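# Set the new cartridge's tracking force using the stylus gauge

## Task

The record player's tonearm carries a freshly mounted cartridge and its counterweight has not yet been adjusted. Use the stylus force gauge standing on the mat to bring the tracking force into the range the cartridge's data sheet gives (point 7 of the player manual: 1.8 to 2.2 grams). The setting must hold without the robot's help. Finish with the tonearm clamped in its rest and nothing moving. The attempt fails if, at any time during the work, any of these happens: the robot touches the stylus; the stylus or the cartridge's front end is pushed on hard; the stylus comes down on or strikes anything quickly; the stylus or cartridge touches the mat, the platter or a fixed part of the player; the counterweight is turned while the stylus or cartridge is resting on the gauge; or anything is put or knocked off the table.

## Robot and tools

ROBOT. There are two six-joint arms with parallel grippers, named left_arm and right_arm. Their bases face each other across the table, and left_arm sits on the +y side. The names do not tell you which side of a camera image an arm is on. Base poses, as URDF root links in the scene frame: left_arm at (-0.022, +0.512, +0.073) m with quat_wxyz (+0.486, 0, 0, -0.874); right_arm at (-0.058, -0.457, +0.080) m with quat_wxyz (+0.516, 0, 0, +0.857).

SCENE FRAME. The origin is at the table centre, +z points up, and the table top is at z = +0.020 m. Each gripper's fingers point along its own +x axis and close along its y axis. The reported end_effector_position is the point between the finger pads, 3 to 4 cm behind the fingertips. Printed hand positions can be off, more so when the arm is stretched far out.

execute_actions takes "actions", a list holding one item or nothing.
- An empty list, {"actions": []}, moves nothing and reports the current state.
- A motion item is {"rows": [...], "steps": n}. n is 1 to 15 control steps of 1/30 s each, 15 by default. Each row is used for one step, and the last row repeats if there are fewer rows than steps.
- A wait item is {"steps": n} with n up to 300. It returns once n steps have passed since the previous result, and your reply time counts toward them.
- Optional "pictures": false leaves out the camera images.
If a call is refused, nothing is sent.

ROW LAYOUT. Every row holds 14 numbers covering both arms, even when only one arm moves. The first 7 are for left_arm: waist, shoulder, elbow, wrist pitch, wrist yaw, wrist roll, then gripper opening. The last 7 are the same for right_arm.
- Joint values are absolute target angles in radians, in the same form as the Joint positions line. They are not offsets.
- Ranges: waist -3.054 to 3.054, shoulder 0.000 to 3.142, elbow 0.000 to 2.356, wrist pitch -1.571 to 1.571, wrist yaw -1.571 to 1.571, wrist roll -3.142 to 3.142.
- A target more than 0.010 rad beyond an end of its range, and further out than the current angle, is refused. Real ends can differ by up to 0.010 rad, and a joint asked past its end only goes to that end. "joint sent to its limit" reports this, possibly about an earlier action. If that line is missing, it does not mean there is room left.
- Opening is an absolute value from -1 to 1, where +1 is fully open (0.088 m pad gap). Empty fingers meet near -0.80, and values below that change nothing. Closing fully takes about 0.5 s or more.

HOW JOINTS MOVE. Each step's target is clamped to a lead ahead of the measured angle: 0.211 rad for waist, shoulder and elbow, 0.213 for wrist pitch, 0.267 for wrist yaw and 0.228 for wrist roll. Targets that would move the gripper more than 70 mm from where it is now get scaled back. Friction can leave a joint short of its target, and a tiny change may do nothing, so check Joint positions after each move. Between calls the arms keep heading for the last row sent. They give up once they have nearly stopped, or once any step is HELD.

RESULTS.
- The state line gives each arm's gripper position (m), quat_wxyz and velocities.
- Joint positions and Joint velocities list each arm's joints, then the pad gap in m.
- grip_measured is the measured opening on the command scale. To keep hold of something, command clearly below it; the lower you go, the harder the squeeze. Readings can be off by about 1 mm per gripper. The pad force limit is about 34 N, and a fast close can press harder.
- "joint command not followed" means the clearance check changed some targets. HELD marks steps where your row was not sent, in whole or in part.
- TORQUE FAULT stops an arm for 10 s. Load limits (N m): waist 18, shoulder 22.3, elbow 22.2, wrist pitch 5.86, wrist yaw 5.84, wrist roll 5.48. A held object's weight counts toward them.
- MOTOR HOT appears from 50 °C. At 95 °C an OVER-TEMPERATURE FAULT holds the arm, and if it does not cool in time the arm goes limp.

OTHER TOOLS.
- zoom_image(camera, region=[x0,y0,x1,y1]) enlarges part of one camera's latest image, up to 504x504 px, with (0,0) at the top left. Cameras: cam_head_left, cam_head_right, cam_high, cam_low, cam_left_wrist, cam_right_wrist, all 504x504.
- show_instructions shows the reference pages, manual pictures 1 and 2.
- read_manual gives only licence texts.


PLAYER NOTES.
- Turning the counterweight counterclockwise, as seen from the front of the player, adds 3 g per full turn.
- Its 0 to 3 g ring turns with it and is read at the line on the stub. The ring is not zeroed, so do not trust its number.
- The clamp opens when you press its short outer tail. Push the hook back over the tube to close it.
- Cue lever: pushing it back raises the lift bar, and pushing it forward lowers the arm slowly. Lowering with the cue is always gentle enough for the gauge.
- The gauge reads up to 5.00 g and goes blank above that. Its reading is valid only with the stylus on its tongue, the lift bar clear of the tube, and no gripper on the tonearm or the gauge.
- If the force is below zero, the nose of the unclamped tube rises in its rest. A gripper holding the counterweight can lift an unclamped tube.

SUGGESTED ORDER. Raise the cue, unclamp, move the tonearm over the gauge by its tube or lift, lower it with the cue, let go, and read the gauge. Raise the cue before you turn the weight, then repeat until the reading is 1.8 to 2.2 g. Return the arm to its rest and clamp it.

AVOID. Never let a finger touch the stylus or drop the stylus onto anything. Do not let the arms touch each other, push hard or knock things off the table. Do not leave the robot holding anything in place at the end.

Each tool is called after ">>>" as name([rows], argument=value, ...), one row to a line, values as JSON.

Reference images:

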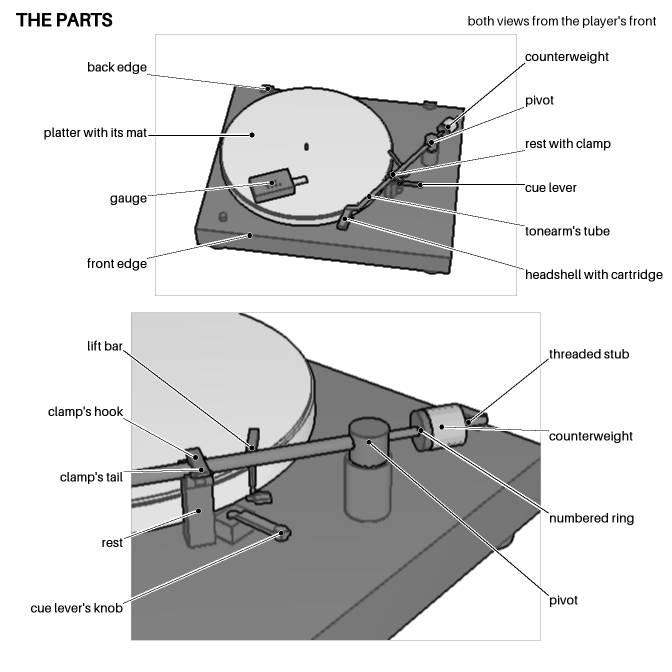

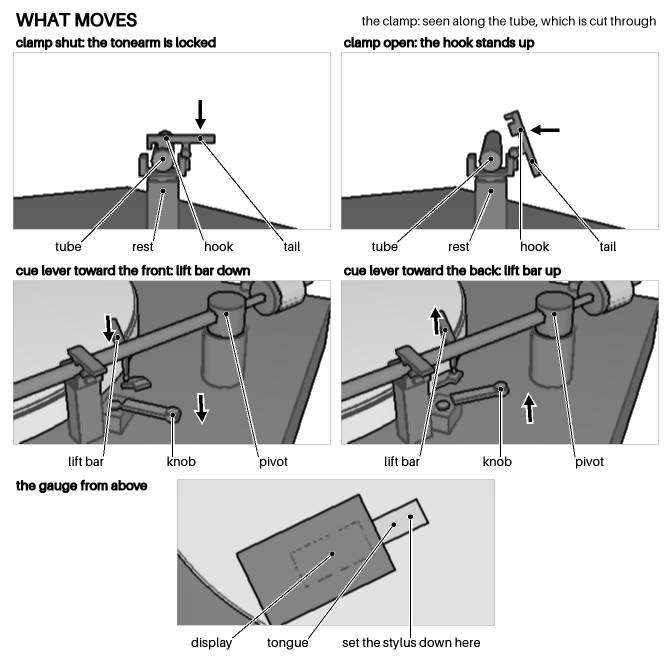

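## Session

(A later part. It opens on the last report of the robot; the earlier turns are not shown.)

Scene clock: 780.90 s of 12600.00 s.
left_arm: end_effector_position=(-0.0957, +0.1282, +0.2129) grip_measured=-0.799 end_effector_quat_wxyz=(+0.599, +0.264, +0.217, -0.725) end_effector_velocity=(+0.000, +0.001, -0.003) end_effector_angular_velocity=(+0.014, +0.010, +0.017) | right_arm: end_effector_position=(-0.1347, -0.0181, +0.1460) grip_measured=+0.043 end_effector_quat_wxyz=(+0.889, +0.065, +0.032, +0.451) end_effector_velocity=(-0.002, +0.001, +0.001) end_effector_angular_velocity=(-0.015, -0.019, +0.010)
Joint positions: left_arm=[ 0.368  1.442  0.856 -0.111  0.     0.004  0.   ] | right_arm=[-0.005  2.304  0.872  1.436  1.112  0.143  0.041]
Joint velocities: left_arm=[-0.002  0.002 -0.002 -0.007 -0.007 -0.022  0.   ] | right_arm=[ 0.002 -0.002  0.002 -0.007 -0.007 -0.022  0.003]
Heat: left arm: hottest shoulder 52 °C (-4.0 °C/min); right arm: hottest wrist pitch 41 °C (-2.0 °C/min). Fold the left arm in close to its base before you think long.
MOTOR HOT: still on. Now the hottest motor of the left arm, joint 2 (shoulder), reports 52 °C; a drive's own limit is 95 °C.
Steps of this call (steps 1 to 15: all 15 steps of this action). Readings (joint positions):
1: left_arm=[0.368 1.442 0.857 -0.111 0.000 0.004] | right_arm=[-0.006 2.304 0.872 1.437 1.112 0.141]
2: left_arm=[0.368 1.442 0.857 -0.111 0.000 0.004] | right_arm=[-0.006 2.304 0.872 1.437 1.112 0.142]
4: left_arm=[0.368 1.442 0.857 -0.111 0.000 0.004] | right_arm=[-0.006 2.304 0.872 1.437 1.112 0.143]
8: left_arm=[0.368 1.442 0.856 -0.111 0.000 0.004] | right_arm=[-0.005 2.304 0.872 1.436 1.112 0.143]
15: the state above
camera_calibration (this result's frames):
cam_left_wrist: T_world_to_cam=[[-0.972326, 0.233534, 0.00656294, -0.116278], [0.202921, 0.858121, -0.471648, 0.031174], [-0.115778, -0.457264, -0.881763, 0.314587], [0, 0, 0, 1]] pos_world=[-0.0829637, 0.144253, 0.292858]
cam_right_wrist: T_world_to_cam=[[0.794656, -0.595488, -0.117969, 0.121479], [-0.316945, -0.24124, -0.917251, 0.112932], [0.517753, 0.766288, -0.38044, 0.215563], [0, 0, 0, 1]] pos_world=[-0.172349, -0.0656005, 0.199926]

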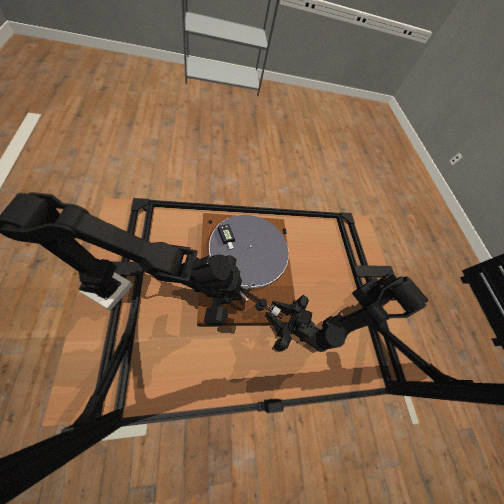

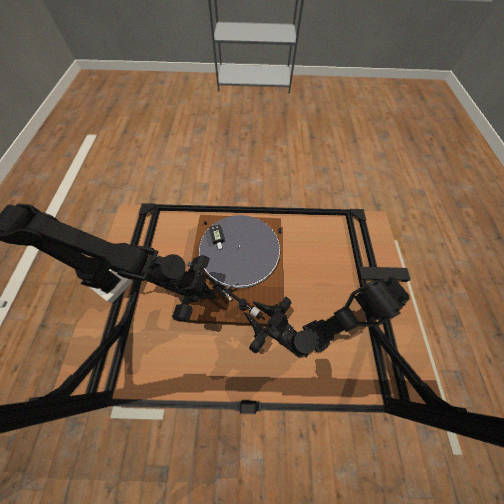

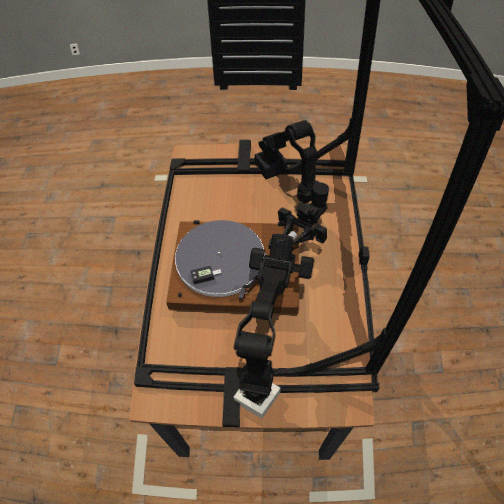

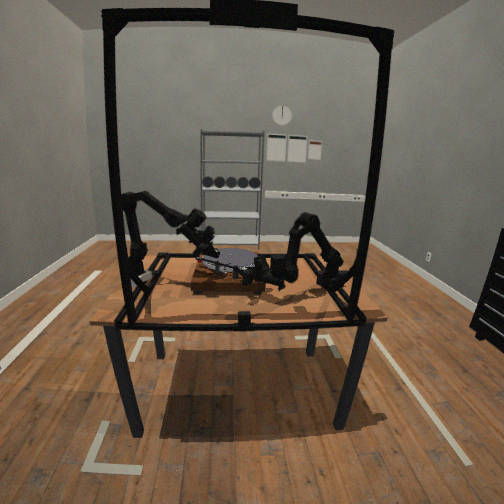

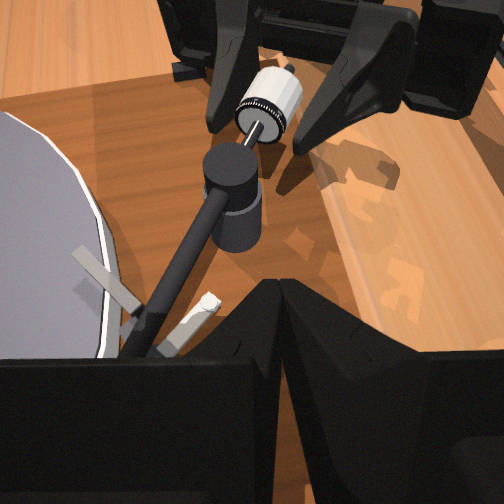

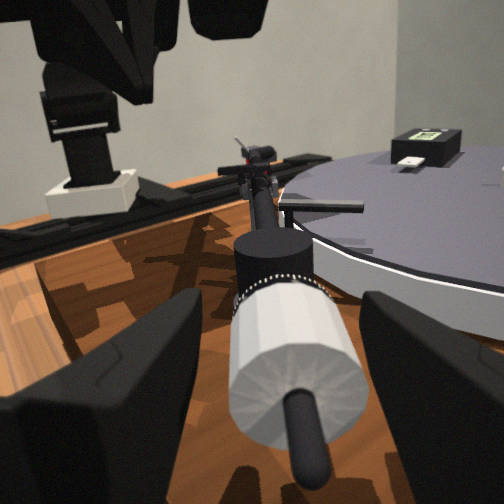

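>>> execute_actions([
  {"rows":[[0.3665,1.4,0.849,-0.109,0,0,-0.85,0.034,2.3,0.85,1.45,1.147,0.05,0.1],[0.3665,1.36,0.84,-0.109,0,0,-0.85,0.034,2.3,0.85,1.45,1.147,0.05,0.1],[0.3665,1.32,0.83,-0.109,0,0,-0.85,0.034,2.3,0.85,1.45,1.147,0.05,0.1],[0.3665,1.28,0.82,-0.109,0,0,-0.85,0.068,2.29,0.825,1.464,1.18,0,0.1],[0.3665,1.24,0.81,-0.109,0,0,-0.85,0.068,2.29,0.825,1.464,1.18,0,0.1],[0.3665,1.2,0.8,-0.109,0,0,-0.85,0.068,2.29,0.825,1.464,1.18,0,0.1],[0.3665,1.15,0.8,-0.109,0,0,-0.85,0.101,2.28,0.803,1.478,1.214,0,0.1],[0.3665,1.1,0.8,-0.109,0,0,-0.85,0.101,2.28,0.803,1.478,1.214,0,0.1],[0.3665,1.05,0.8,-0.109,0,0,-0.85,0.101,2.28,0.803,1.478,1.214,0,0.1],[0.3665,1.0,0.8,-0.109,0,0,-0.85,0.14,2.268,0.778,1.492,1.252,0,0.1]],"steps":15},
], pictures=false)

>>> execute_actions([
  {"rows":[[0.3665,1.0,0.8,-0.109,0,0,-0.85,0.2,1.7,0.6,1.0,1.252,0,0.1]],"steps":15},
], pictures=false)

>>> execute_actions([
  {"steps":30},
])

Scene clock: 788.17 s of 12600.00 s.
left_arm: end_effector_position=(-0.0861, +0.1791, +0.3483) grip_measured=-0.799 end_effector_quat_wxyz=(+0.630, +0.114, +0.092, -0.762) end_effector_velocity=(+0.003, +0.024, +0.015) end_effector_angular_velocity=(-0.010, +0.011, -0.007) | right_arm: end_effector_position=(-0.1692, -0.0590, +0.1443) grip_measured=+0.100 end_effector_quat_wxyz=(+0.888, +0.000, +0.001, +0.460) end_effector_velocity=(-0.008, -0.021, +0.004) end_effector_angular_velocity=(-0.006, -0.014, -0.034)
Joint positions: left_arm=[ 0.368  1.004  0.813 -0.104  0.     0.003  0.   ] | right_arm=[0.138 2.28  0.788 1.487 1.24  0.005 0.044]
Joint velocities: left_arm=[-0.002 -0.105  0.002 -0.095  0.007 -0.007  0.   ] | right_arm=[ 0.061 -0.022 -0.037  0.022  0.095 -0.022  0.   ]
Heat: left arm: hottest shoulder 52 °C (-3.0 °C/min); right arm: hottest wrist pitch 41 °C (-2.0 °C/min). Fold the left arm in close to its base before you think long.
MOTOR HOT: still on. Now the hottest motor of the left arm, joint 2 (shoulder), reports 52 °C; a drive's own limit is 95 °C.
Steps of this call (steps 1 to 15: the robot went on to your last target; steps 16 to 90: nothing new was sent; then 3.77 s passed at rest; steps 91 to 105: all 15 steps of this action). Readings (joint positions):
91: left_arm=[0.368 1.438 0.856 -0.111 0.000 0.003] | right_arm=[-0.002 2.305 0.870 1.437 1.118 0.120]
92: left_arm=[0.368 1.426 0.853 -0.111 0.000 0.003] | right_arm=[0.005 2.305 0.867 1.441 1.126 0.099]
94: left_arm=[0.368 1.378 0.840 -0.112 0.000 0.003] | right_arm=[0.024 2.305 0.858 1.447 1.140 0.064]
98: left_arm=[0.368 1.219 0.817 -0.112 0.000 0.003] | right_arm=[0.073 2.299 0.827 1.465 1.184 0.018]
105: the state above

Scene clock: 788.67 s of 12600.00 s.
left_arm: end_effector_position=(-0.0860, +0.1799, +0.3458) grip_measured=-0.799 end_effector_quat_wxyz=(+0.630, +0.117, +0.095, -0.762) end_effector_velocity=(-0.002, +0.000, +0.003) end_effector_angular_velocity=(-0.013, -0.002, -0.012) | right_arm: end_effector_position=(-0.1598, -0.1061, +0.2429) grip_measured=+0.100 end_effector_quat_wxyz=(+0.876, -0.045, -0.008, +0.480) end_effector_velocity=(+0.007, -0.008, -0.023) end_effector_angular_velocity=(-0.105, -0.087, +0.005)
Joint positions: left_arm=[ 0.368  1.003  0.809 -0.11   0.     0.003  0.   ] | right_arm=[0.198 1.712 0.61  1.006 1.252 0.004 0.044]
Joint velocities: left_arm=[-0.002 -0.002  0.002  0.007  0.007  0.007  0.   ] | right_arm=[-0.002 -0.002 -0.051 -0.081 -0.007 -0.007 -0.   ]
Heat: left arm: hottest shoulder 52 °C (-3.0 °C/min); right arm: hottest wrist pitch 41 °C (-2.0 °C/min). Fold the left arm in close to its base before you think long.
MOTOR HOT: still on. Now the hottest motor of the left arm, joint 2 (shoulder), reports 52 °C; a drive's own limit is 95 °C.
Steps of this call (steps 1 to 15: all 15 steps of this action). Readings (joint positions):
1: left_arm=[0.368 1.003 0.813 -0.107 0.000 0.003] | right_arm=[0.144 2.242 0.757 1.425 1.237 0.004]
2: left_arm=[0.368 1.003 0.812 -0.109 0.000 0.003] | right_arm=[0.158 2.189 0.707 1.361 1.241 0.003]
4: left_arm=[0.368 1.003 0.809 -0.110 0.000 0.003] | right_arm=[0.184 2.071 0.639 1.236 1.251 0.003]
8: left_arm=[0.368 1.003 0.809 -0.110 0.000 0.003] | right_arm=[0.198 1.839 0.613 1.060 1.252 0.004]
15: the state above

Scene clock: 789.67 s of 12600.00 s.
left_arm: end_effector_position=(-0.0860, +0.1799, +0.3458) grip_measured=-0.799 end_effector_quat_wxyz=(+0.630, +0.117, +0.095, -0.762) end_effector_velocity=(+0.000, +0.001, -0.002) end_effector_angular_velocity=(+0.008, +0.003, +0.007) | right_arm: end_effector_position=(-0.1594, -0.1067, +0.2429) grip_measured=+0.100 end_effector_quat_wxyz=(+0.876, -0.047, -0.008, +0.480) end_effector_velocity=(-0.001, +0.001, -0.001) end_effector_angular_velocity=(-0.003, +0.003, +0.019)
Joint positions: left_arm=[ 0.368  1.003  0.809 -0.11   0.     0.003  0.   ] | right_arm=[0.198 1.709 0.608 1.002 1.252 0.004 0.044]
Joint velocities: left_arm=[-0.002 -0.002 -0.002 -0.007 -0.007 -0.007  0.   ] | right_arm=[-0.002 -0.002 -0.002 -0.007 -0.022  0.007 -0.   ]
Heat: left arm: hottest shoulder 51 °C (-4.1 °C/min); right arm: hottest wrist pitch 41 °C (-2.0 °C/min). Fold the left arm in close to its base before you think long.
MOTOR HOT: still on. Now the hottest motor of the left arm, joint 2 (shoulder), reports 51 °C; a drive's own limit is 95 °C.
Steps of this call (steps 1 to 15: the robot went on to your last target; steps 16 to 30: nothing new was sent). Readings (joint positions):
1: left_arm=[0.368 1.003 0.809 -0.110 0.000 0.003] | right_arm=[0.198 1.712 0.609 1.005 1.252 0.004]
2: left_arm=[0.368 1.003 0.809 -0.110 0.000 0.003] | right_arm=[0.198 1.712 0.608 1.004 1.252 0.004]
4: left_arm=[0.368 1.003 0.809 -0.110 0.000 0.003] | right_arm=[0.198 1.710 0.608 1.003 1.252 0.004]
8: left_arm=[0.368 1.003 0.809 -0.110 0.000 0.003] | right_arm=[0.198 1.709 0.608 1.003 1.252 0.004]
30: the state above
All arms were judged still, so your last target was given up. Only a new action makes them travel on or press farther. Fingers that are still opening or closing keep moving.
camera_calibration (this result's frames):
cam_left_wrist: T_world_to_cam=[[-0.972474, 0.232718, -0.0116913, -0.113315], [0.156219, 0.613931, -0.773747, 0.191905], [-0.172887, -0.754275, -0.633387, 0.419216], [0, 0, 0, 1]] pos_world=[-0.0676985, 0.224758, 0.412687]
cam_right_wrist: T_world_to_cam=[[0.832507, -0.541392, 0.117586, 0.0543753], [-0.133912, -0.402591, -0.905532, 0.181706], [0.537587, 0.738115, -0.407659, 0.339798], [0, 0, 0, 1]] pos_world=[-0.203606, -0.148218, 0.296668]

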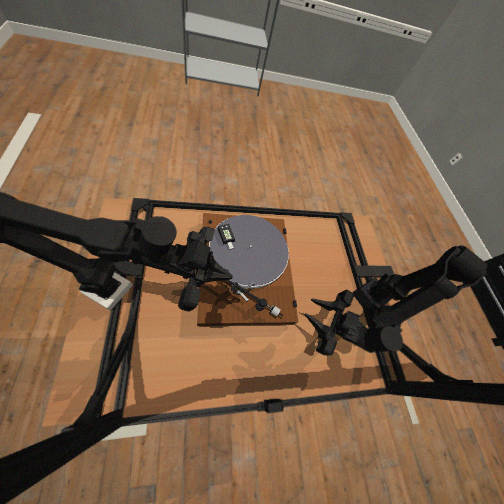

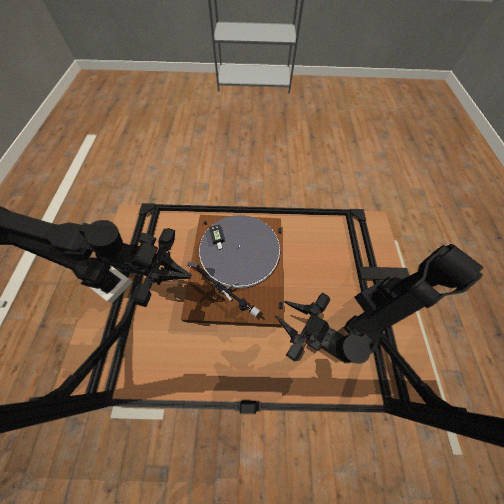

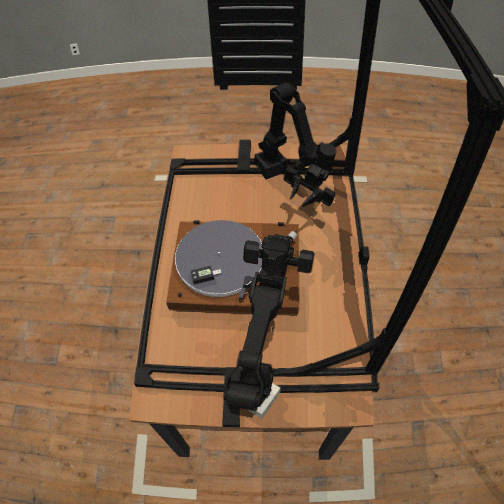

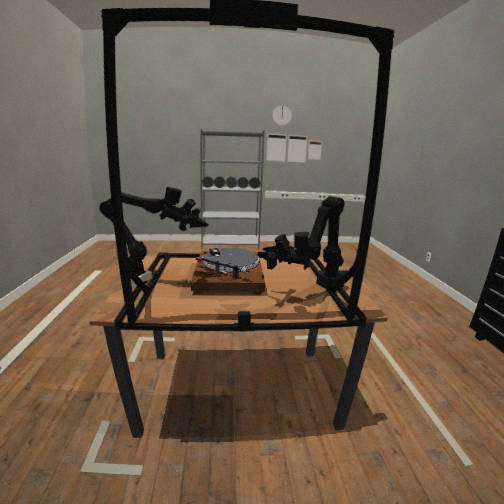

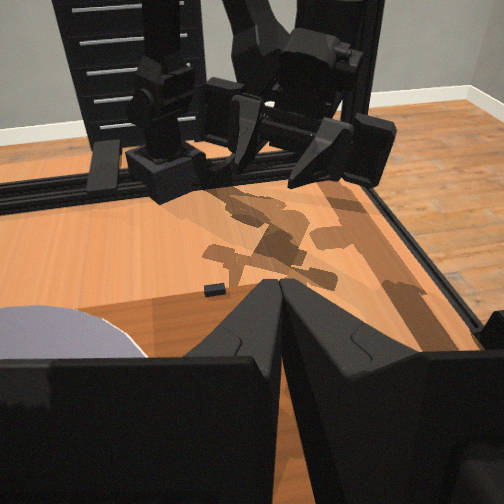

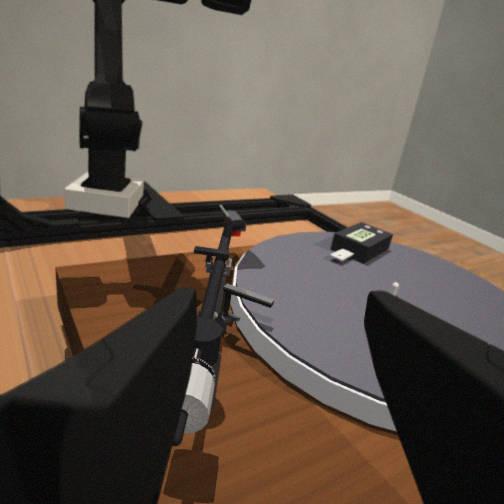

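>>> finished_scene(scene=1)

The scene is finished: the task was done.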